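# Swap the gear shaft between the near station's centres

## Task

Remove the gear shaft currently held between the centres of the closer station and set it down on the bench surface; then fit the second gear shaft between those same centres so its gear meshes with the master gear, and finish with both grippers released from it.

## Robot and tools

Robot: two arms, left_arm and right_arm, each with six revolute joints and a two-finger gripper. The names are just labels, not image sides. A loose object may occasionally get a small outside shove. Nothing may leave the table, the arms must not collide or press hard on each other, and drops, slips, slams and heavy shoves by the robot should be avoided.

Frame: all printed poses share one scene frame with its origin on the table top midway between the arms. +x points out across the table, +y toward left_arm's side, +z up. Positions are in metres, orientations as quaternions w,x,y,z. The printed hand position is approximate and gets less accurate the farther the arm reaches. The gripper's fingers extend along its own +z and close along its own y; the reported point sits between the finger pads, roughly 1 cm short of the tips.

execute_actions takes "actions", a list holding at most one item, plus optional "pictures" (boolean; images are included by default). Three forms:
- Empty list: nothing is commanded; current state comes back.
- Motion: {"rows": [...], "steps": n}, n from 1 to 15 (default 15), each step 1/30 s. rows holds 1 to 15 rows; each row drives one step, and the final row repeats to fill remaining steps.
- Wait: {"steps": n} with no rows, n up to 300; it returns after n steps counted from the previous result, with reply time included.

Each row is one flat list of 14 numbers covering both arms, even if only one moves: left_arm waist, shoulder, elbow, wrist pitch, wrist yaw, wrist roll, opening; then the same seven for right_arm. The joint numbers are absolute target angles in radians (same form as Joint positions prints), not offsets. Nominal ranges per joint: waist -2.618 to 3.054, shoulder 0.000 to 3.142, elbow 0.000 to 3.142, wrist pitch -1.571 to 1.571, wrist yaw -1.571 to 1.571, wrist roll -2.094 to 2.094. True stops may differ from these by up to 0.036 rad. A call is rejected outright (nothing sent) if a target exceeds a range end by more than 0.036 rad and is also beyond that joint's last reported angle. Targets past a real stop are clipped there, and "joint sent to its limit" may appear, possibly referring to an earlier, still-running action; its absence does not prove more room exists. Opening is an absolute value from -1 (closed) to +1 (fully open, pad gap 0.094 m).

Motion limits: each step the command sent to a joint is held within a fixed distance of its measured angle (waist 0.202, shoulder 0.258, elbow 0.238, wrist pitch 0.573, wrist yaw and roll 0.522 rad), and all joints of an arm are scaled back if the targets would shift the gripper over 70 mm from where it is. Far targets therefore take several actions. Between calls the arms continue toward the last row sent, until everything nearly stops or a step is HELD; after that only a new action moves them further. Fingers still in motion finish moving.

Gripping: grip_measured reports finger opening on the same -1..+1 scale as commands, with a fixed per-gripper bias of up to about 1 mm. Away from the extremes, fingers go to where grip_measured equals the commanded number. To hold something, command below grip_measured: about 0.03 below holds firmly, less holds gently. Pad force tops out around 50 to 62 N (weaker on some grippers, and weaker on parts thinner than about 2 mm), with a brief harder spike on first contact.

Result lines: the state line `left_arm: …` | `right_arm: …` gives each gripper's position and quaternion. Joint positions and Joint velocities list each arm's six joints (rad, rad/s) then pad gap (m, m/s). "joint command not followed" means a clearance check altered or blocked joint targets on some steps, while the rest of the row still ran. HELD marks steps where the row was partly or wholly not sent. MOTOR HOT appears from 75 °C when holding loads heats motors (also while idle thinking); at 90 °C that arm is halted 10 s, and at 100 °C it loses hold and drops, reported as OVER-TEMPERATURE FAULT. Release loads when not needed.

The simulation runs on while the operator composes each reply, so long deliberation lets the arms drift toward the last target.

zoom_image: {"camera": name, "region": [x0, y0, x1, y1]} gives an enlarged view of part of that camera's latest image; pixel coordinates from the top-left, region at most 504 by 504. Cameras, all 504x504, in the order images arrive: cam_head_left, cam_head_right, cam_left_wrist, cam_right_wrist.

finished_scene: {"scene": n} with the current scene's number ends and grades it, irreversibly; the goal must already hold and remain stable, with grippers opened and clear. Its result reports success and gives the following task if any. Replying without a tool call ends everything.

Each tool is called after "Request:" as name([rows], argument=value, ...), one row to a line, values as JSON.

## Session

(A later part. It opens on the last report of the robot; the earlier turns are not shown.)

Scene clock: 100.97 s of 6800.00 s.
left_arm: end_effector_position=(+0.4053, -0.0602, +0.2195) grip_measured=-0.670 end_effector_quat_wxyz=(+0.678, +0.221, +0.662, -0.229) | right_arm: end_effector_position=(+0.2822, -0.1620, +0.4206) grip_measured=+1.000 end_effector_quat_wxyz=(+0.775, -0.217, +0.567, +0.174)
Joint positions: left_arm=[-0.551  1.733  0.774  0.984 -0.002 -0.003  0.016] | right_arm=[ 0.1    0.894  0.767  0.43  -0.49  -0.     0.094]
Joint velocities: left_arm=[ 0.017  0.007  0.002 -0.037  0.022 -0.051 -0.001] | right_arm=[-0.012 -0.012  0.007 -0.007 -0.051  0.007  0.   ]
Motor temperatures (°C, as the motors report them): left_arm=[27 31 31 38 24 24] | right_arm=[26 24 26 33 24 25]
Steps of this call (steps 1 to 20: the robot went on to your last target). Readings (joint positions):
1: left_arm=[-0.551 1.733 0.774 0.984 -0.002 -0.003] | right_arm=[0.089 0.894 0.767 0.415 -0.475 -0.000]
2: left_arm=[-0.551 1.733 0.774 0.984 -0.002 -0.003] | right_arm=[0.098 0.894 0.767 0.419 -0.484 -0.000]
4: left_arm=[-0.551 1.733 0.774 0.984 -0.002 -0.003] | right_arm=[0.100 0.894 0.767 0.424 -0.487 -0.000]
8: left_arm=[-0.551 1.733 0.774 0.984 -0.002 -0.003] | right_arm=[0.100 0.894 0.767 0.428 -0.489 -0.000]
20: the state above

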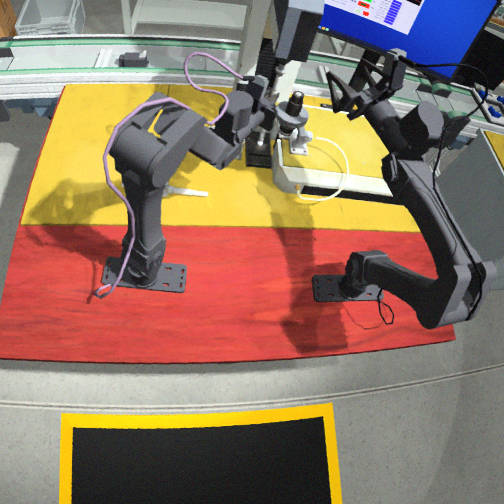

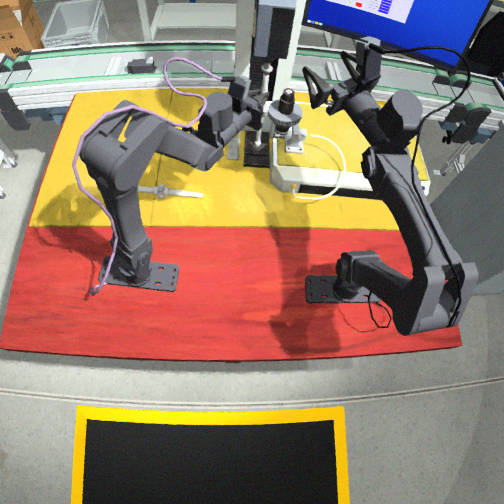

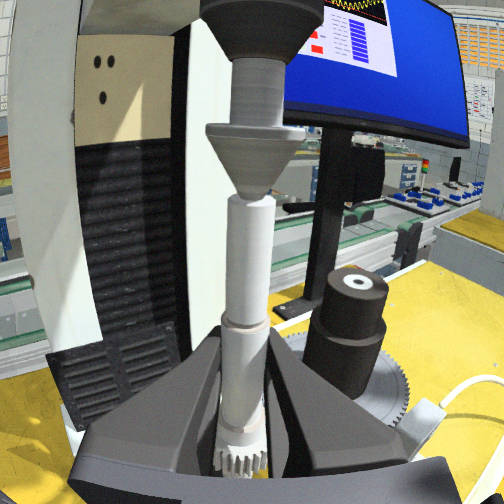

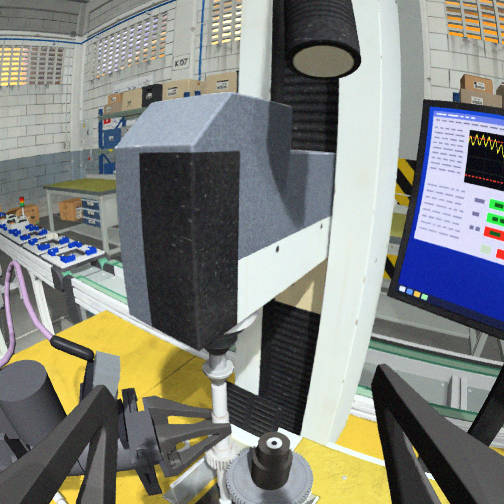

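Request:
execute_actions([
  {"rows":[[-0.544,1.72,0.8,0.95,0,0,-0.72,0.7,0.9,0.9,0.1,0.9,0,1]]},
], pictures=false)

Request:
execute_actions([
  {"rows":[[-0.544,1.72,0.8,0.95,0,0,-0.72,0.93,1.254,1.08,0.22,0.9,0,1]]},
])

Scene clock: 107.47 s of 6800.00 s.
left_arm: end_effector_position=(+0.4053, -0.0602, +0.2195) grip_measured=-0.670 end_effector_quat_wxyz=(+0.678, +0.221, +0.662, -0.229) | right_arm: end_effector_position=(+0.2791, -0.1763, +0.3938) grip_measured=+1.000 end_effector_quat_wxyz=(+0.728, +0.047, +0.684, -0.008)
Joint positions: left_arm=[-0.551  1.733  0.774  0.984 -0.002 -0.003  0.016] | right_arm=[0.699 0.903 0.867 0.12  0.756 0.    0.094]
Joint velocities: left_arm=[-0.002  0.007 -0.012  0.022  0.051 -0.022 -0.   ] | right_arm=[ 0.007 -0.002 -0.002 -0.037  0.901  0.022  0.   ]
Motor temperatures (°C, as the motors report them): left_arm=[27 32 31 38 24 24] | right_arm=[26 24 27 33 24 25]
Steps of this call (steps 1 to 15: the robot went on to your last target; steps 16 to 90: nothing new was sent; then 3.00 s passed at rest; steps 91 to 105: all 15 steps of this action). Readings (joint positions):
91: left_arm=[-0.551 1.733 0.774 0.984 -0.002 -0.003] | right_arm=[0.136 0.894 0.784 0.380 -0.403 -0.001]
92: left_arm=[-0.551 1.733 0.774 0.984 -0.002 -0.003] | right_arm=[0.204 0.899 0.813 0.318 -0.296 0.000]
94: left_arm=[-0.551 1.733 0.774 0.984 -0.002 -0.003] | right_arm=[0.353 0.903 0.851 0.242 -0.098 0.000]
98: left_arm=[-0.551 1.733 0.774 0.984 -0.002 -0.003] | right_arm=[0.639 0.903 0.867 0.170 0.289 0.000]
105: the state above

Scene clock: 107.97 s of 6800.00 s.
left_arm: end_effector_position=(+0.4053, -0.0602, +0.2195) grip_measured=-0.670 end_effector_quat_wxyz=(+0.678, +0.221, +0.662, -0.229) | right_arm: end_effector_position=(+0.3077, -0.0554, +0.3758) grip_measured=+1.000 end_effector_quat_wxyz=(+0.704, -0.013, +0.710, +0.009)
Joint positions: left_arm=[-0.551  1.733  0.774  0.984 -0.002 -0.003  0.016] | right_arm=[0.932 1.277 1.064 0.201 0.878 0.003 0.094]
Joint velocities: left_arm=[-0.017 -0.017 -0.007  0.007  0.007 -0.007 -0.   ] | right_arm=[ 0.012 -0.051  0.002  0.037  0.066 -0.066  0.   ]
Motor temperatures (°C, as the motors report them): left_arm=[27 32 31 38 24 24] | right_arm=[26 24 27 33 24 25]
Steps of this call (steps 1 to 15: all 15 steps of this action). Readings (joint positions):
1: left_arm=[-0.551 1.733 0.774 0.984 -0.002 -0.003] | right_arm=[0.723 0.929 0.889 0.118 0.802 0.003]
2: left_arm=[-0.551 1.733 0.774 0.984 -0.002 -0.003] | right_arm=[0.772 0.984 0.939 0.133 0.829 0.004]
4: left_arm=[-0.551 1.733 0.774 0.984 -0.002 -0.003] | right_arm=[0.867 1.120 1.031 0.182 0.848 0.004]
8: left_arm=[-0.551 1.733 0.774 0.984 -0.002 -0.003] | right_arm=[0.932 1.275 1.064 0.198 0.852 0.003]
15: the state above

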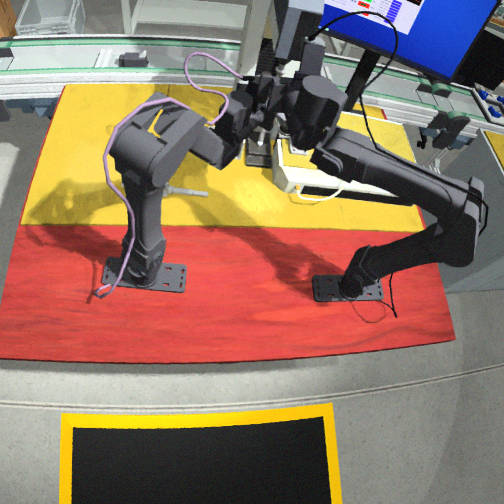

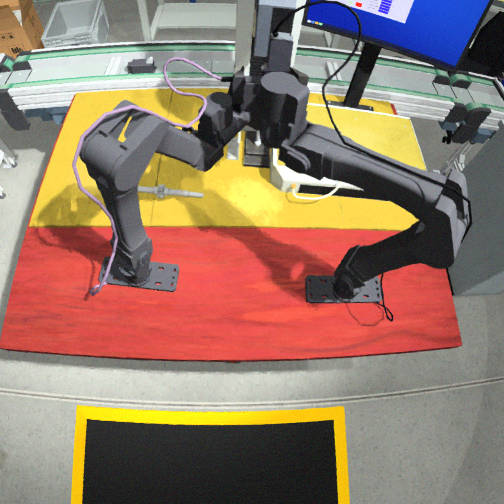

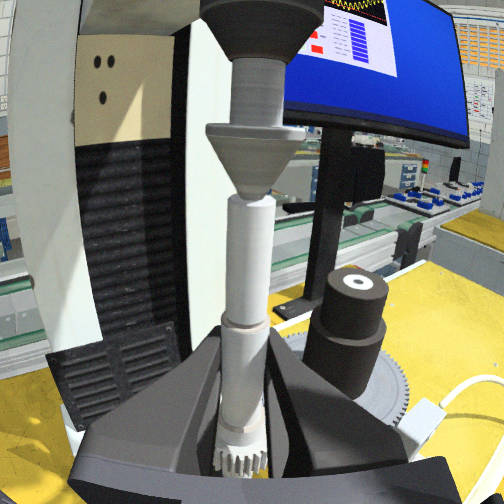

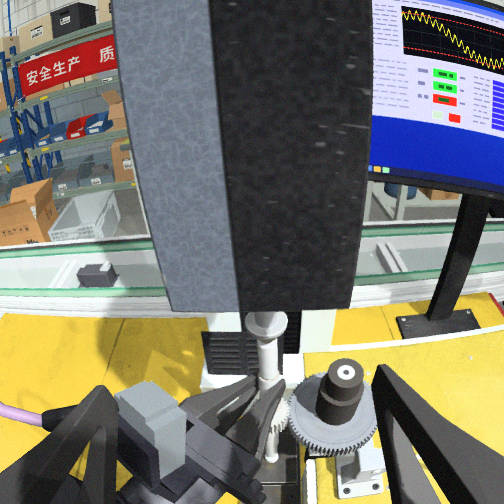

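Request:
execute_actions([
  {"rows":[[-0.544,1.72,0.8,0.95,0,0,-0.72,0.88,1.25,0.93,0.36,0.86,0,-0.7]]},
], pictures=false)

Request:
execute_actions([
  {"rows":[[-0.544,1.72,0.8,0.95,0,0,-0.72,0.75,1.41,1.06,0.4,0.72,0,-0.7]]},
])

Request:
execute_actions([
  {"rows":[[-0.544,1.72,0.8,0.95,0,0,-0.72,0.75,1.37,1.16,0.36,0.72,0,-0.7]]},
])

Scene clock: 115.90 s of 6800.00 s.
left_arm: end_effector_position=(+0.4053, -0.0602, +0.2195) grip_measured=-0.670 end_effector_quat_wxyz=(+0.678, +0.221, +0.662, -0.229) | right_arm: end_effector_position=(+0.3143, -0.0738, +0.3487) grip_measured=-0.698 end_effector_quat_wxyz=(+0.709, +0.006, +0.706, -0.001)
Joint positions: left_arm=[-0.551  1.733  0.774  0.984 -0.002 -0.003  0.016] | right_arm=[0.885 1.262 0.932 0.336 0.873 0.002 0.014]
Joint velocities: left_arm=[-0.002 -0.012 -0.017 -0.022  0.022 -0.007 -0.   ] | right_arm=[-0.002  0.012 -0.012  0.11  -0.007 -0.081  0.   ]
Motor temperatures (°C, as the motors report them): left_arm=[27 32 31 37 24 24] | right_arm=[26 24 27 33 24 25]
Steps of this call (steps 1 to 15: the robot went on to your last target; steps 16 to 90: nothing new was sent; then 4.43 s passed at rest; steps 91 to 105: all 15 steps of this action). Readings (joint positions):
91: left_arm=[-0.551 1.733 0.774 0.984 -0.002 -0.003] | right_arm=[0.927 1.274 1.045 0.235 0.880 0.002]
92: left_arm=[-0.551 1.733 0.774 0.984 -0.002 -0.003] | right_arm=[0.917 1.266 1.015 0.268 0.876 0.002]
94: left_arm=[-0.551 1.733 0.774 0.984 -0.002 -0.003] | right_arm=[0.894 1.262 0.964 0.295 0.876 0.002]
98: left_arm=[-0.551 1.733 0.774 0.984 -0.002 -0.003] | right_arm=[0.885 1.262 0.932 0.305 0.874 0.002]
105: the state above

Scene clock: 116.40 s of 6800.00 s.
left_arm: end_effector_position=(+0.4053, -0.0602, +0.2195) grip_measured=-0.670 end_effector_quat_wxyz=(+0.678, +0.221, +0.662, -0.229) | right_arm: end_effector_position=(+0.3694, -0.0736, +0.3401) grip_measured=-0.698 end_effector_quat_wxyz=(+0.705, +0.003, +0.709, -0.005)
Joint positions: left_arm=[-0.551  1.733  0.774  0.984 -0.002 -0.003  0.016] | right_arm=[0.747 1.421 1.031 0.383 0.736 0.002 0.014]
Joint velocities: left_arm=[ 0.012 -0.007  0.002 -0.037  0.007  0.022 -0.001] | right_arm=[ 0.017 -0.012  0.012  0.022 -0.051  0.007  0.001]
Motor temperatures (°C, as the motors report them): left_arm=[27 32 31 37 24 24] | right_arm=[26 24 27 33 24 25]
Steps of this call (steps 1 to 15: all 15 steps of this action). Readings (joint positions):
1: left_arm=[-0.551 1.733 0.774 0.984 -0.002 -0.003] | right_arm=[0.869 1.279 0.946 0.339 0.851 0.002]
2: left_arm=[-0.551 1.733 0.774 0.984 -0.002 -0.003] | right_arm=[0.835 1.315 0.980 0.352 0.825 0.002]
4: left_arm=[-0.551 1.733 0.774 0.984 -0.002 -0.003] | right_arm=[0.773 1.383 1.027 0.375 0.790 0.002]
8: left_arm=[-0.551 1.733 0.774 0.984 -0.002 -0.003] | right_arm=[0.747 1.421 1.031 0.378 0.757 0.002]
15: the state above

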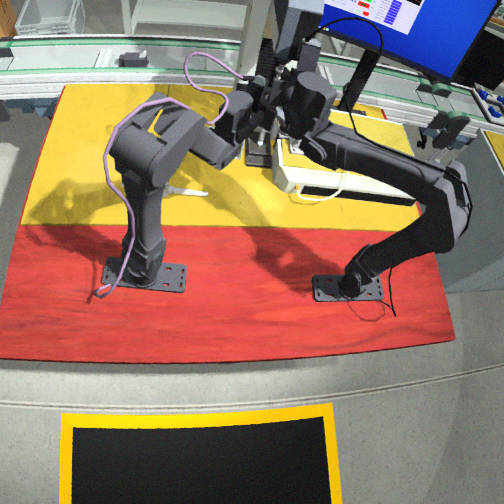

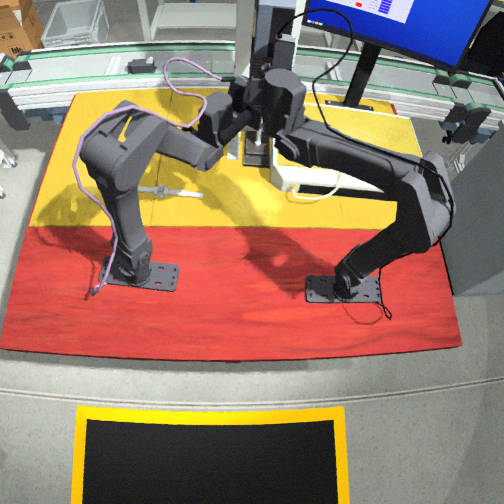

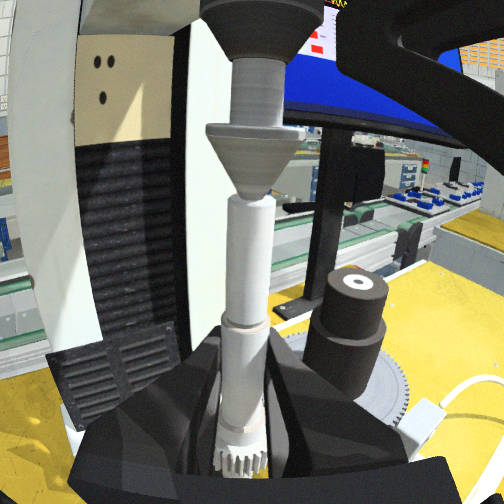

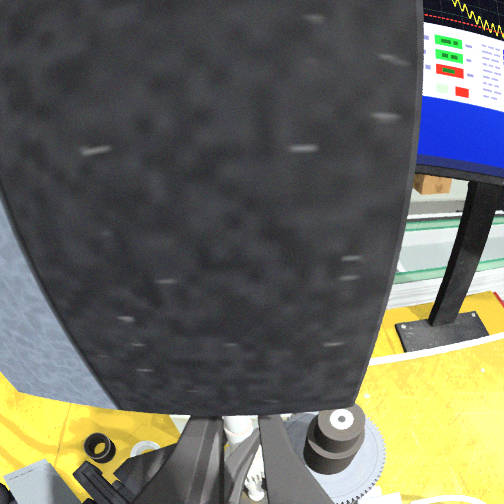

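Scene clock: 116.90 s of 6800.00 s.
left_arm: end_effector_position=(+0.4053, -0.0602, +0.2195) grip_measured=-0.670 end_effector_quat_wxyz=(+0.678, +0.221, +0.662, -0.229) | right_arm: end_effector_position=(+0.3685, -0.0729, +0.3652) grip_measured=-0.698 end_effector_quat_wxyz=(+0.711, +0.007, +0.703, +0.004)
Joint positions: left_arm=[-0.551  1.733  0.774  0.984 -0.002 -0.003  0.016] | right_arm=[0.747 1.408 1.1   0.325 0.729 0.005 0.014]
Joint velocities: left_arm=[ 0.002  0.002  0.007 -0.022  0.007 -0.007 -0.001] | right_arm=[ 0.002 -0.007 -0.007  0.022 -0.037  0.037  0.   ]
Motor temperatures (°C, as the motors report them): left_arm=[27 32 31 37 24 24] | right_arm=[26 25 27 33 24 25]
Steps of this call (steps 1 to 15: all 15 steps of this action). Readings (joint positions):
1: left_arm=[-0.551 1.733 0.774 0.984 -0.002 -0.003] | right_arm=[0.747 1.421 1.042 0.370 0.736 0.002]
2: left_arm=[-0.551 1.733 0.774 0.984 -0.002 -0.003] | right_arm=[0.747 1.421 1.062 0.355 0.734 0.002]
4: left_arm=[-0.551 1.733 0.774 0.984 -0.002 -0.003] | right_arm=[0.747 1.412 1.100 0.336 0.731 0.004]
8: left_arm=[-0.551 1.733 0.774 0.984 -0.002 -0.003] | right_arm=[0.747 1.408 1.100 0.325 0.729 0.005]
15: the state above

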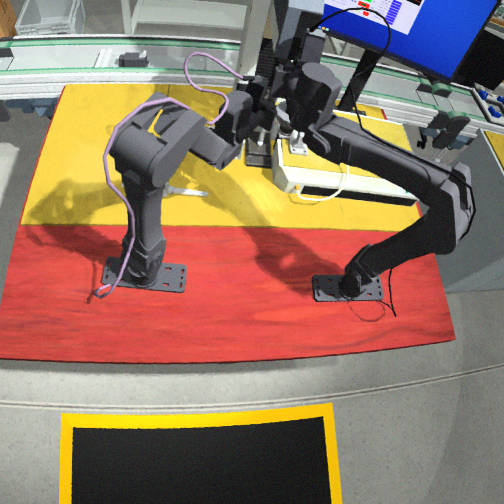

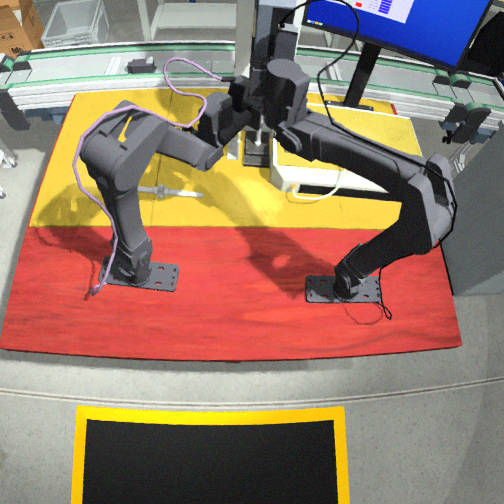

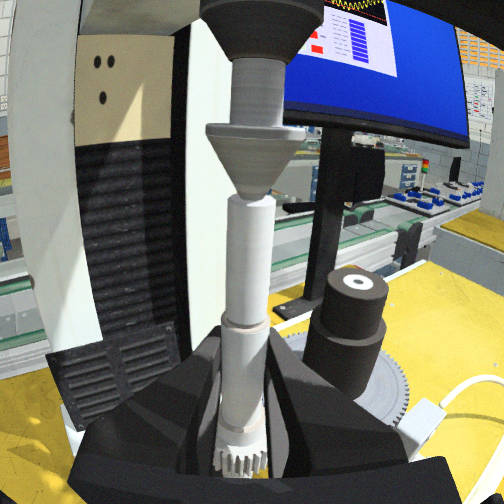

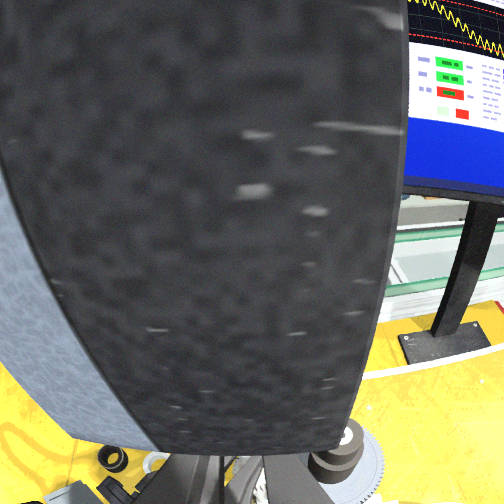

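Both lift together.

Request:
execute_actions([
  {"rows":[[-0.544,1.64,0.87,1.05,0,0,-0.74,0.75,1.33,1.21,0.44,0.72,0,-0.7]]},
])

Scene clock: 120.37 s of 6800.00 s.
left_arm: end_effector_position=(+0.4054, -0.0603, +0.2228) grip_measured=-0.670 end_effector_quat_wxyz=(+0.669, +0.224, +0.672, -0.226) | right_arm: end_effector_position=(+0.3680, -0.0733, +0.3667) grip_measured=-0.698 end_effector_quat_wxyz=(+0.709, +0.006, +0.705, +0.003)
Joint positions: left_arm=[-0.551  1.704  0.793  0.908 -0.002 -0.003  0.016] | right_arm=[0.747 1.405 1.11  0.304 0.729 0.007 0.014]
Joint velocities: left_arm=[-0.017 -0.007 -0.027  0.007  0.081  0.007  0.   ] | right_arm=[-0.007  0.007 -0.002  0.081  0.007  0.037 -0.   ]
Motor temperatures (°C, as the motors report them): left_arm=[27 32 32 37 24 24] | right_arm=[26 25 27 34 24 25]
Steps of this call (steps 1 to 15: the robot went on to your last target; steps 16 to 89: nothing new was sent; steps 90 to 104: all 15 steps of this action). Readings (joint positions):
90: left_arm=[-0.551 1.727 0.779 0.979 -0.002 -0.003] | right_arm=[0.747 1.407 1.103 0.323 0.729 0.005]
91: left_arm=[-0.551 1.720 0.782 0.960 -0.002 -0.003] | right_arm=[0.747 1.406 1.105 0.319 0.729 0.006]
93: left_arm=[-0.551 1.712 0.787 0.934 -0.002 -0.003] | right_arm=[0.747 1.406 1.106 0.313 0.729 0.007]
97: left_arm=[-0.551 1.705 0.792 0.915 -0.002 -0.003] | right_arm=[0.747 1.406 1.109 0.307 0.729 0.007]
104: the state above

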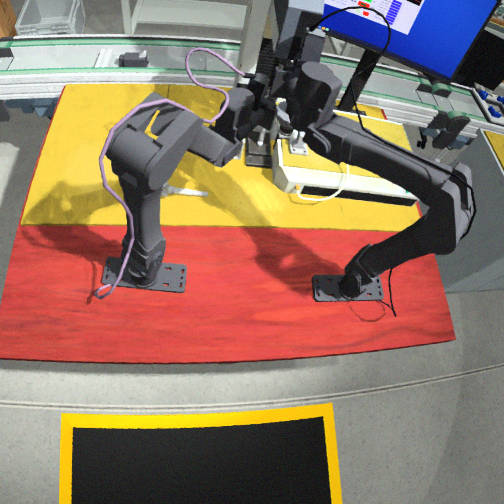

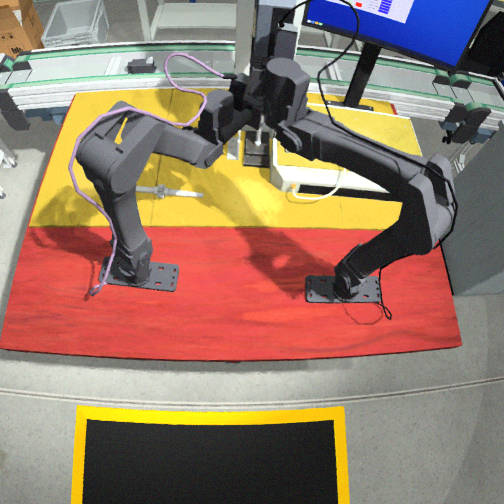

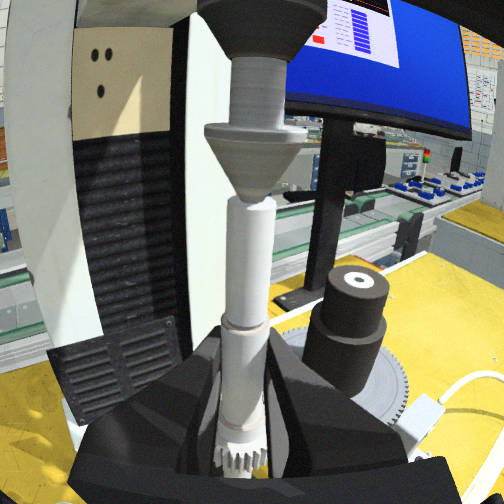

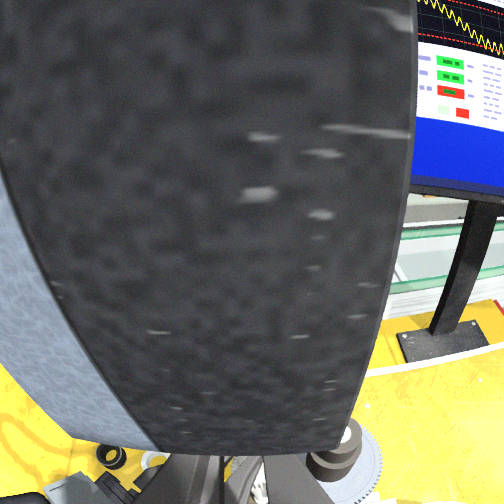

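Request:
execute_actions([
  {"rows":[[-0.544,1.71,0.8,0.95,0,0,-0.76,0.8,1.2,0.88,0.36,0.86,0,-1]]},
], pictures=false)

Request:
execute_actions([
  {"rows":[[-0.544,1.55,0.72,1.0,0,0,-0.76,0.3,0.8,0.6,0,0,0,1]]},
])

Scene clock: 126.00 s of 6800.00 s.
left_arm: end_effector_position=(+0.4055, -0.0604, +0.2212) grip_measured=-0.670 end_effector_quat_wxyz=(+0.667, +0.225, +0.673, -0.225) | right_arm: end_effector_position=(+0.3229, -0.1102, +0.3465) grip_measured=-0.982 end_effector_quat_wxyz=(+0.710, +0.032, +0.703, -0.020)
Joint positions: left_arm=[-0.551  1.705  0.793  0.904 -0.002 -0.003  0.016] | right_arm=[0.793 1.214 0.886 0.342 0.844 0.006 0.001]
Joint velocities: left_arm=[-0.007 -0.022 -0.012 -0.051  0.081  0.051 -0.   ] | right_arm=[ 0.002 -0.002 -0.012  0.051 -0.022  0.007 -0.   ]
Motor temperatures (°C, as the motors report them): left_arm=[27 33 33 41 24 24] | right_arm=[26 26 28 36 24 25]
Steps of this call (steps 1 to 15: the robot went on to your last target; steps 16 to 90: nothing new was sent; then 2.13 s passed at rest; steps 91 to 105: all 15 steps of this action). Readings (joint positions):
91: left_arm=[-0.551 1.705 0.793 0.904 -0.002 -0.003] | right_arm=[0.753 1.384 1.073 0.321 0.739 0.006]
92: left_arm=[-0.551 1.705 0.793 0.904 -0.002 -0.003] | right_arm=[0.766 1.332 1.004 0.329 0.758 0.006]
94: left_arm=[-0.551 1.705 0.793 0.904 -0.002 -0.003] | right_arm=[0.789 1.243 0.905 0.328 0.795 0.006]
98: left_arm=[-0.551 1.705 0.793 0.904 -0.002 -0.003] | right_arm=[0.793 1.214 0.886 0.339 0.830 0.006]
105: the state above

Scene clock: 126.50 s of 6800.00 s.
left_arm: end_effector_position=(+0.3859, -0.0445, +0.2399) grip_measured=-0.670 end_effector_quat_wxyz=(+0.679, +0.220, +0.662, -0.229) | right_arm: end_effector_position=(+0.2903, -0.1883, +0.2709) grip_measured=+1.000 end_effector_quat_wxyz=(+0.633, -0.088, +0.766, +0.068)
Joint positions: left_arm=[-0.549  1.587  0.713  0.9   -0.002 -0.003  0.016] | right_arm=[0.302 0.809 0.601 0.018 0.058 0.003 0.094]
Joint velocities: left_arm=[-0.002  0.002  0.007 -0.007  0.037 -0.037 -0.001] | right_arm=[-0.002  0.012 -0.007 -0.095 -0.286  0.007  0.   ]
Motor temperatures (°C, as the motors report them): left_arm=[27 33 33 41 24 24] | right_arm=[26 26 28 36 24 25]
Steps of this call (steps 1 to 15: all 15 steps of this action). Readings (joint positions):
1: left_arm=[-0.551 1.693 0.785 0.902 -0.002 -0.003] | right_arm=[0.771 1.188 0.863 0.321 0.770 0.005]
2: left_arm=[-0.550 1.676 0.772 0.893 -0.002 -0.003] | right_arm=[0.727 1.133 0.811 0.282 0.681 0.004]
4: left_arm=[-0.549 1.626 0.728 0.893 -0.002 -0.003] | right_arm=[0.597 0.986 0.688 0.187 0.496 0.003]
8: left_arm=[-0.549 1.588 0.713 0.899 -0.002 -0.003] | right_arm=[0.331 0.814 0.601 0.056 0.228 0.003]
15: the state above

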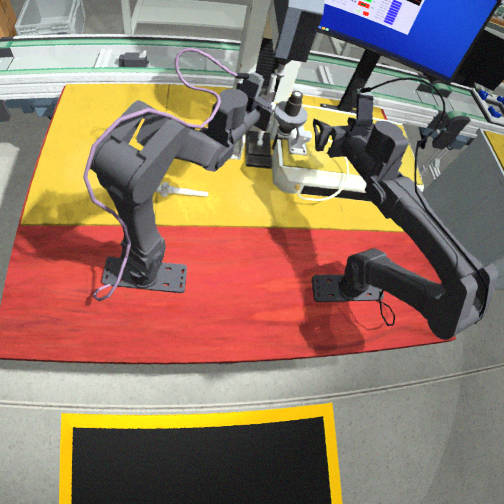

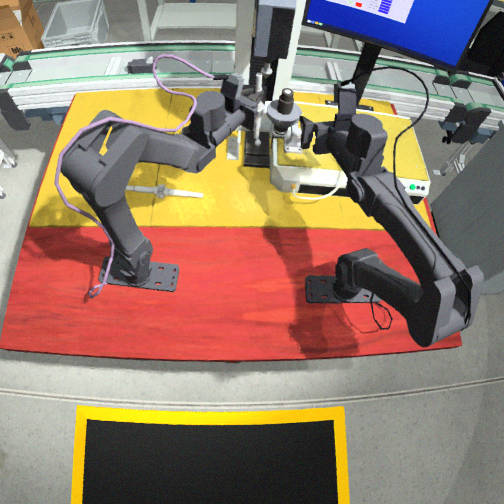

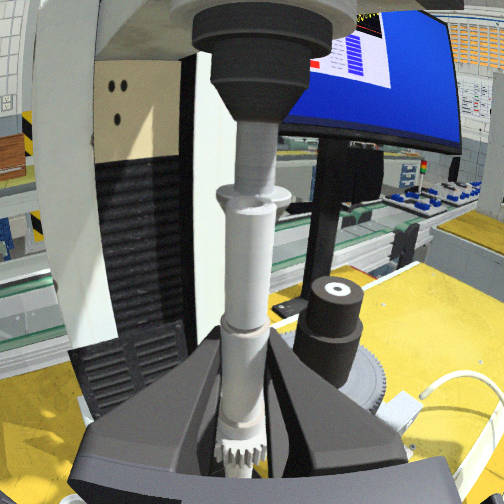

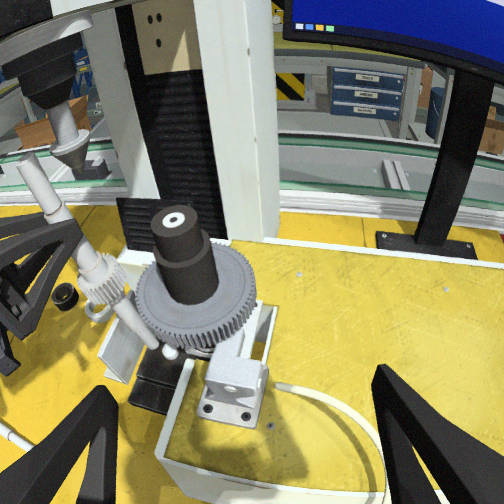

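Request:
execute_actions([
  {"rows":[[-0.6,1.42,0.62,0.83,0,0,-0.72,0,0.5,0.5,0,0,0,1]]},
], pictures=false)

Request:
execute_actions([
  {"rows":[[-0.68,1.0,0.6,0.35,0,0,-0.72,0,0.5,0.5,0,0,0,1]]},
])

Request:
execute_actions([
  {"rows":[[-0.68,1.2,1.1,-1.0,0,0,-0.72,0,0.5,0.5,0,0,0,1]]},
], pictures=false)

Request:
execute_actions([
  {"steps":25},
], pictures=false)

Request:
execute_actions([
  {"rows":[[-0.68,1.78,1.27,-1.03,0,0,-0.72,0,0.5,0.5,0,0,0,1]]},
])

Scene clock: 135.23 s of 6800.00 s.
left_arm: end_effector_position=(+0.3460, -0.0437, +0.2117) grip_measured=-0.670 end_effector_quat_wxyz=(+0.629, +0.254, +0.697, -0.231) | right_arm: end_effector_position=(+0.2483, -0.2775, +0.3096) grip_measured=+1.000 end_effector_quat_wxyz=(+0.711, +0.010, +0.703, -0.010)
Joint positions: left_arm=[-0.601  1.457  0.609  0.747  0.001 -0.002  0.016] | right_arm=[0.003 0.5   0.508 0.003 0.01  0.001 0.094]
Joint velocities: left_arm=[ 0.007  0.007  0.012  0.022 -0.081 -0.081  0.001] | right_arm=[-0.007  0.007  0.002 -0.022  0.007 -0.051  0.   ]
Motor temperatures (°C, as the motors report them): left_arm=[27 33 32 44 24 24] | right_arm=[26 25 27 35 24 25]
Steps of this call (steps 1 to 30: the robot went on to your last target; steps 31 to 90: nothing new was sent; then 5.23 s passed at rest; steps 91 to 105: all 15 steps of this action). Readings (joint positions):
91: left_arm=[-0.554 1.570 0.701 0.884 -0.006 -0.003] | right_arm=[0.272 0.780 0.586 0.009 -0.008 0.000]
92: left_arm=[-0.563 1.535 0.672 0.859 -0.011 -0.002] | right_arm=[0.206 0.711 0.552 0.002 -0.012 0.000]
94: left_arm=[-0.585 1.473 0.624 0.815 -0.009 -0.002] | right_arm=[0.064 0.570 0.509 -0.013 -0.000 0.001]
98: left_arm=[-0.601 1.457 0.609 0.770 0.002 -0.002] | right_arm=[0.003 0.500 0.508 0.007 0.010 0.001]
105: the state above

Scene clock: 135.73 s of 6800.00 s.
left_arm: end_effector_position=(+0.2694, -0.0207, +0.2531) grip_measured=-0.670 end_effector_quat_wxyz=(+0.600, +0.292, +0.702, -0.250) | right_arm: end_effector_position=(+0.2483, -0.2775, +0.3096) grip_measured=+1.000 end_effector_quat_wxyz=(+0.711, +0.010, +0.703, -0.010)
Joint positions: left_arm=[-0.683  1.01   0.568  0.286  0.007  0.     0.016] | right_arm=[0.003 0.5   0.508 0.003 0.01  0.001 0.094]
Joint velocities: left_arm=[ 0.002 -0.002 -0.002 -0.286  0.066 -0.022 -0.001] | right_arm=[ 0.002  0.002  0.017 -0.007 -0.007  0.007  0.   ]
Motor temperatures (°C, as the motors report them): left_arm=[27 33 32 44 24 24] | right_arm=[26 25 27 35 24 25]
Steps of this call (steps 1 to 15: all 15 steps of this action). Readings (joint positions):
1: left_arm=[-0.610 1.427 0.609 0.684 -0.007 -0.002] | right_arm=[0.003 0.500 0.508 0.003 0.010 0.001]
2: left_arm=[-0.626 1.364 0.600 0.585 -0.016 0.000] | right_arm=[0.003 0.500 0.508 0.003 0.010 0.001]
4: left_arm=[-0.662 1.219 0.577 0.432 -0.009 0.000] | right_arm=[0.003 0.500 0.508 0.003 0.010 0.001]
8: left_arm=[-0.683 1.026 0.568 0.344 0.009 0.000] | right_arm=[0.003 0.500 0.508 0.003 0.010 0.001]
15: the state above

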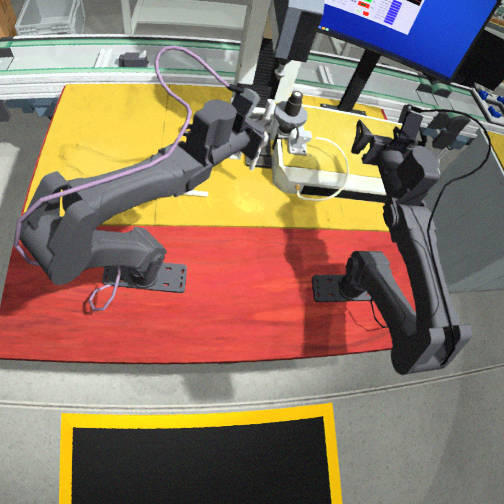

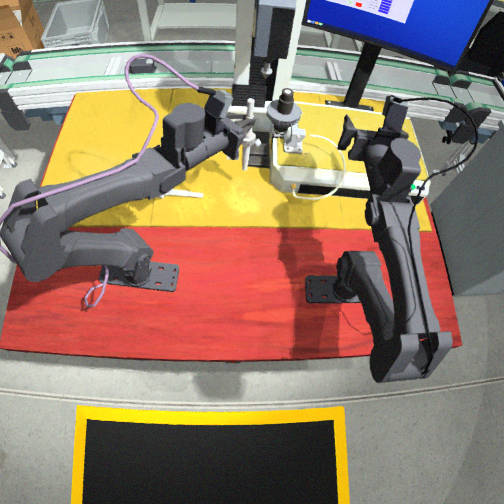

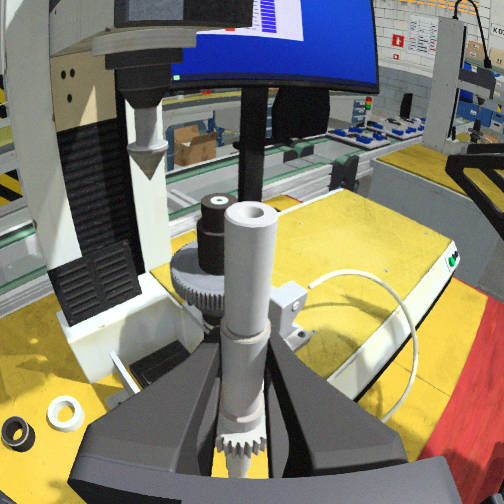

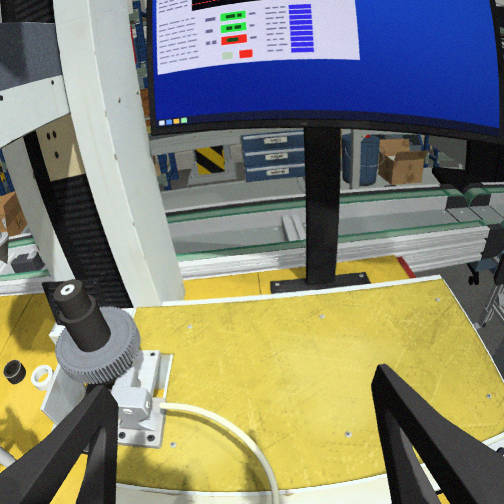

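Scene clock: 136.23 s of 6800.00 s.
left_arm: end_effector_position=(+0.2115, +0.0368, +0.1631) grip_measured=-0.670 end_effector_quat_wxyz=(+0.207, +0.372, +0.900, -0.089) | right_arm: end_effector_position=(+0.2483, -0.2775, +0.3096) grip_measured=+1.000 end_effector_quat_wxyz=(+0.711, +0.010, +0.703, -0.010)
Joint positions: left_arm=[-0.683  1.223  1.061 -0.953  0.007  0.     0.016] | right_arm=[0.003 0.5   0.508 0.003 0.01  0.001 0.094]
Joint velocities: left_arm=[-0.007  0.002  0.002 -0.593 -0.037  0.095  0.   ] | right_arm=[ 0.032 -0.007 -0.007  0.007  0.022  0.022  0.   ]
Motor temperatures (°C, as the motors report them): left_arm=[27 33 32 44 24 24] | right_arm=[26 25 27 35 24 25]
Steps of this call (steps 1 to 15: all 15 steps of this action). Readings (joint positions):
1: left_arm=[-0.683 1.033 0.607 0.200 0.007 0.000] | right_arm=[0.003 0.500 0.508 0.003 0.010 0.001]
2: left_arm=[-0.683 1.087 0.684 0.079 0.007 0.000] | right_arm=[0.003 0.500 0.508 0.003 0.010 0.001]
4: left_arm=[-0.683 1.189 0.831 -0.165 0.007 0.000] | right_arm=[0.003 0.500 0.508 0.003 0.010 0.001]
8: left_arm=[-0.683 1.239 1.028 -0.617 0.007 0.000] | right_arm=[0.003 0.500 0.508 0.003 0.010 0.001]
15: the state above

Scene clock: 137.07 s of 6800.00 s.
left_arm: end_effector_position=(+0.2039, +0.0444, +0.1582) grip_measured=-0.670 end_effector_quat_wxyz=(+0.186, +0.374, +0.905, -0.080) | right_arm: end_effector_position=(+0.2483, -0.2775, +0.3096) grip_measured=+1.000 end_effector_quat_wxyz=(+0.711, +0.010, +0.703, -0.010)
Joint positions: left_arm=[-0.683  1.223  1.061 -1.001  0.007  0.     0.016] | right_arm=[0.003 0.5   0.508 0.003 0.01  0.001 0.094]
Joint velocities: left_arm=[-0.012 -0.012  0.007 -0.037 -0.051 -0.007  0.001] | right_arm=[-0.007 -0.007 -0.002  0.037 -0.066 -0.007  0.   ]
Motor temperatures (°C, as the motors report them): left_arm=[27 33 32 43 24 24] | right_arm=[26 25 27 35 24 25]
Steps of this call (steps 1 to 25: the robot went on to your last target). Readings (joint positions):
1: left_arm=[-0.683 1.223 1.061 -0.970 0.007 0.000] | right_arm=[0.003 0.500 0.508 0.003 0.010 0.001]
2: left_arm=[-0.683 1.223 1.061 -0.982 0.007 0.000] | right_arm=[0.003 0.500 0.508 0.003 0.010 0.001]
4: left_arm=[-0.683 1.223 1.061 -0.994 0.007 0.000] | right_arm=[0.003 0.500 0.508 0.003 0.010 0.001]
8: left_arm=[-0.683 1.223 1.061 -1.000 0.007 0.000] | right_arm=[0.003 0.500 0.508 0.003 0.010 0.001]
25: the state above

Scene clock: 137.57 s of 6800.00 s.
left_arm: end_effector_position=(+0.2296, +0.0183, +0.0452) grip_measured=-0.670 end_effector_quat_wxyz=(-0.013, +0.379, +0.925, +0.000) | right_arm: end_effector_position=(+0.2483, -0.2775, +0.3096) grip_measured=+1.000 end_effector_quat_wxyz=(+0.711, +0.010, +0.703, -0.010)
Joint positions: left_arm=[-0.683  1.816  1.248 -1.028  0.01  -0.004  0.016] | right_arm=[0.003 0.5   0.508 0.003 0.01  0.001 0.094]
Joint velocities: left_arm=[-0.012 -0.164  0.002  0.007 -0.022 -0.037  0.   ] | right_arm=[ 0.002  0.007  0.007 -0.022  0.022 -0.022  0.   ]
Motor temperatures (°C, as the motors report them): left_arm=[27 33 32 43 24 24] | right_arm=[26 25 27 35 24 25]
Steps of this call (steps 1 to 15: all 15 steps of this action). Readings (joint positions):
1: left_arm=[-0.683 1.258 1.094 -1.033 0.007 0.000] | right_arm=[0.003 0.500 0.508 0.003 0.010 0.001]
2: left_arm=[-0.683 1.327 1.154 -1.070 0.007 0.000] | right_arm=[0.003 0.500 0.508 0.003 0.010 0.001]
4: left_arm=[-0.683 1.488 1.241 -1.059 0.007 0.000] | right_arm=[0.003 0.500 0.508 0.003 0.010 0.001]
8: left_arm=[-0.683 1.776 1.271 -0.972 0.007 -0.000] | right_arm=[0.003 0.500 0.508 0.003 0.010 0.001]
15: the state above

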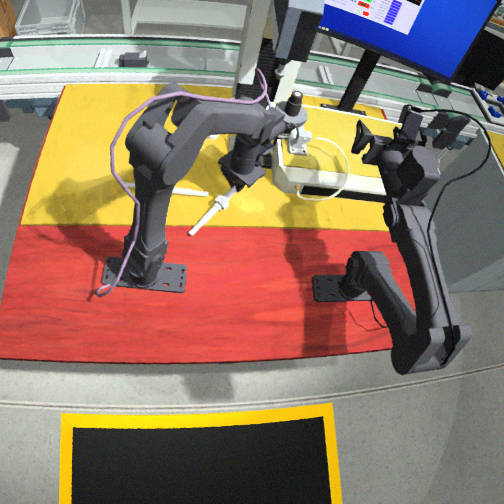

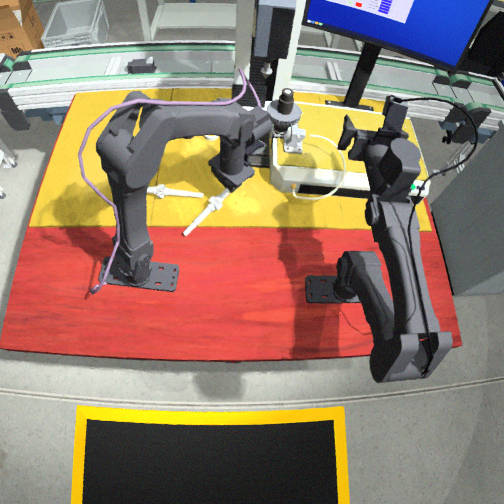

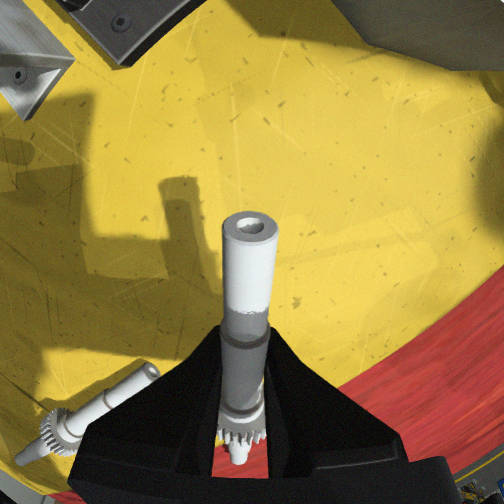

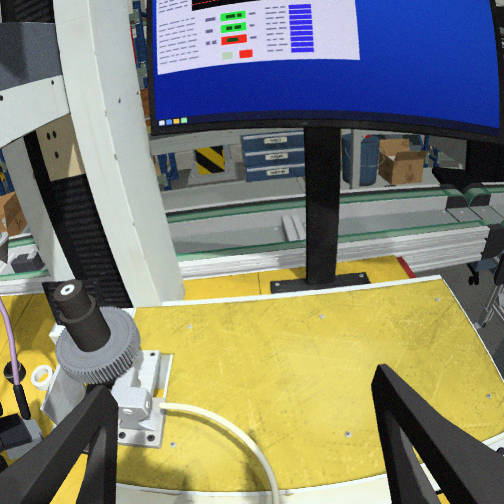

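Request:
execute_actions([
  {"rows":[[-0.72,1.87,1.32,-1.0,0,0.2,-0.72,0,0.5,0.5,0,0,0,1]]},
], pictures=false)

Request:
execute_actions([
  {"rows":[[-0.72,1.94,1.32,-0.93,0,0.2,-0.7,0,0.5,0.5,0,0,0,1]]},
])

Scene clock: 142.37 s of 6800.00 s.
left_arm: end_effector_position=(+0.2250, +0.0043, +0.0371) grip_measured=-0.670 end_effector_quat_wxyz=(-0.024, +0.473, +0.881, -0.000) | right_arm: end_effector_position=(+0.2483, -0.2775, +0.3096) grip_measured=+1.000 end_effector_quat_wxyz=(+0.711, +0.010, +0.703, -0.010)
Joint positions: left_arm=[-0.72   1.87   1.283 -1.03   0.016  0.166  0.016] | right_arm=[0.003 0.5   0.508 0.003 0.01  0.001 0.094]
Joint velocities: left_arm=[-0.007 -0.017 -0.002 -0.007 -0.037  0.022  0.001] | right_arm=[ 0.012 -0.042 -0.002  0.081 -0.066 -0.066  0.   ]
Motor temperatures (°C, as the motors report them): left_arm=[27 33 32 41 24 24] | right_arm=[26 25 27 35 24 25]
Steps of this call (steps 1 to 15: the robot went on to your last target; steps 16 to 90: nothing new was sent; then 1.30 s passed at rest; steps 91 to 105: all 15 steps of this action). Readings (joint positions):
91: left_arm=[-0.686 1.816 1.254 -1.025 0.010 0.025] | right_arm=[0.003 0.500 0.508 0.003 0.010 0.001]
92: left_arm=[-0.693 1.830 1.265 -1.026 0.007 0.059] | right_arm=[0.003 0.500 0.508 0.003 0.010 0.001]
94: left_arm=[-0.708 1.856 1.282 -1.022 0.007 0.104] | right_arm=[0.003 0.500 0.508 0.003 0.010 0.001]
98: left_arm=[-0.720 1.870 1.283 -1.026 0.015 0.145] | right_arm=[0.003 0.500 0.508 0.003 0.010 0.001]
105: the state above

Scene clock: 142.87 s of 6800.00 s.
left_arm: end_effector_position=(+0.2307, -0.0008, +0.0227) grip_measured=-0.670 end_effector_quat_wxyz=(-0.028, +0.483, +0.875, +0.003) | right_arm: end_effector_position=(+0.2483, -0.2775, +0.3096) grip_measured=+1.000 end_effector_quat_wxyz=(+0.711, +0.010, +0.703, -0.010)
Joint positions: left_arm=[-0.72   1.924  1.295 -0.996  0.012  0.189  0.016] | right_arm=[0.003 0.5   0.508 0.003 0.01  0.001 0.094]
Joint velocities: left_arm=[-0.007 -0.012  0.017 -0.022  0.007  0.037 -0.001] | right_arm=[ 0.007 -0.012 -0.017  0.007 -0.007 -0.007  0.   ]
Motor temperatures (°C, as the motors report them): left_arm=[27 33 32 41 24 24] | right_arm=[26 25 27 35 24 25]
Steps of this call (steps 1 to 15: all 15 steps of this action). Readings (joint positions):
1: left_arm=[-0.720 1.876 1.285 -1.030 0.016 0.167] | right_arm=[0.003 0.500 0.508 0.003 0.010 0.001]
2: left_arm=[-0.720 1.887 1.288 -1.027 0.016 0.169] | right_arm=[0.003 0.500 0.508 0.003 0.010 0.001]
4: left_arm=[-0.720 1.914 1.291 -1.012 0.016 0.175] | right_arm=[0.003 0.500 0.508 0.003 0.010 0.001]
8: left_arm=[-0.720 1.924 1.293 -1.003 0.015 0.184] | right_arm=[0.003 0.500 0.508 0.003 0.010 0.001]
15: the state above

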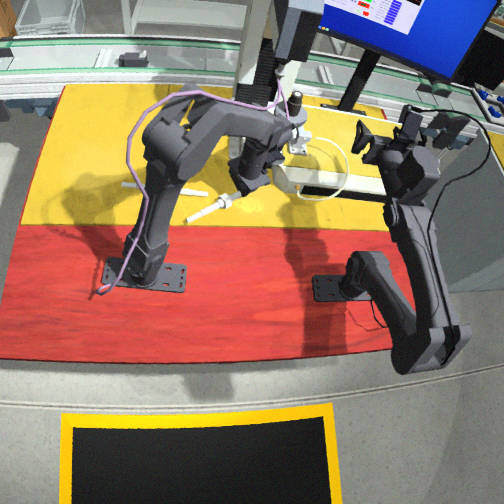

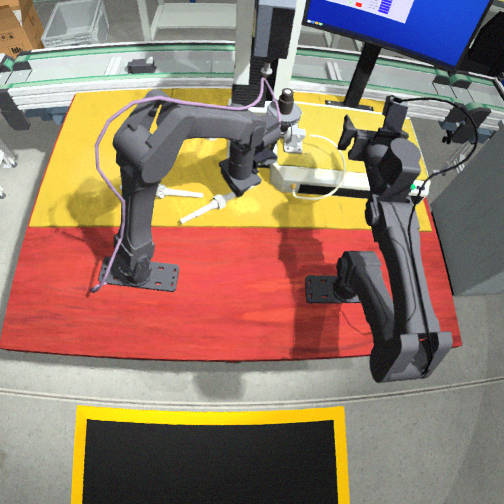

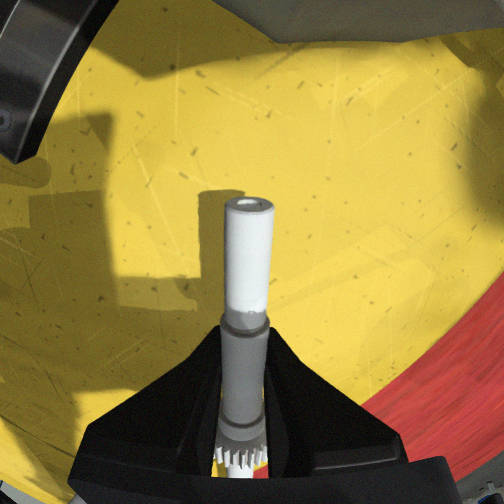

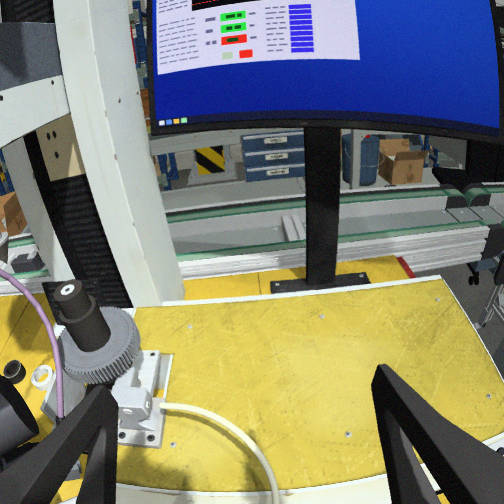

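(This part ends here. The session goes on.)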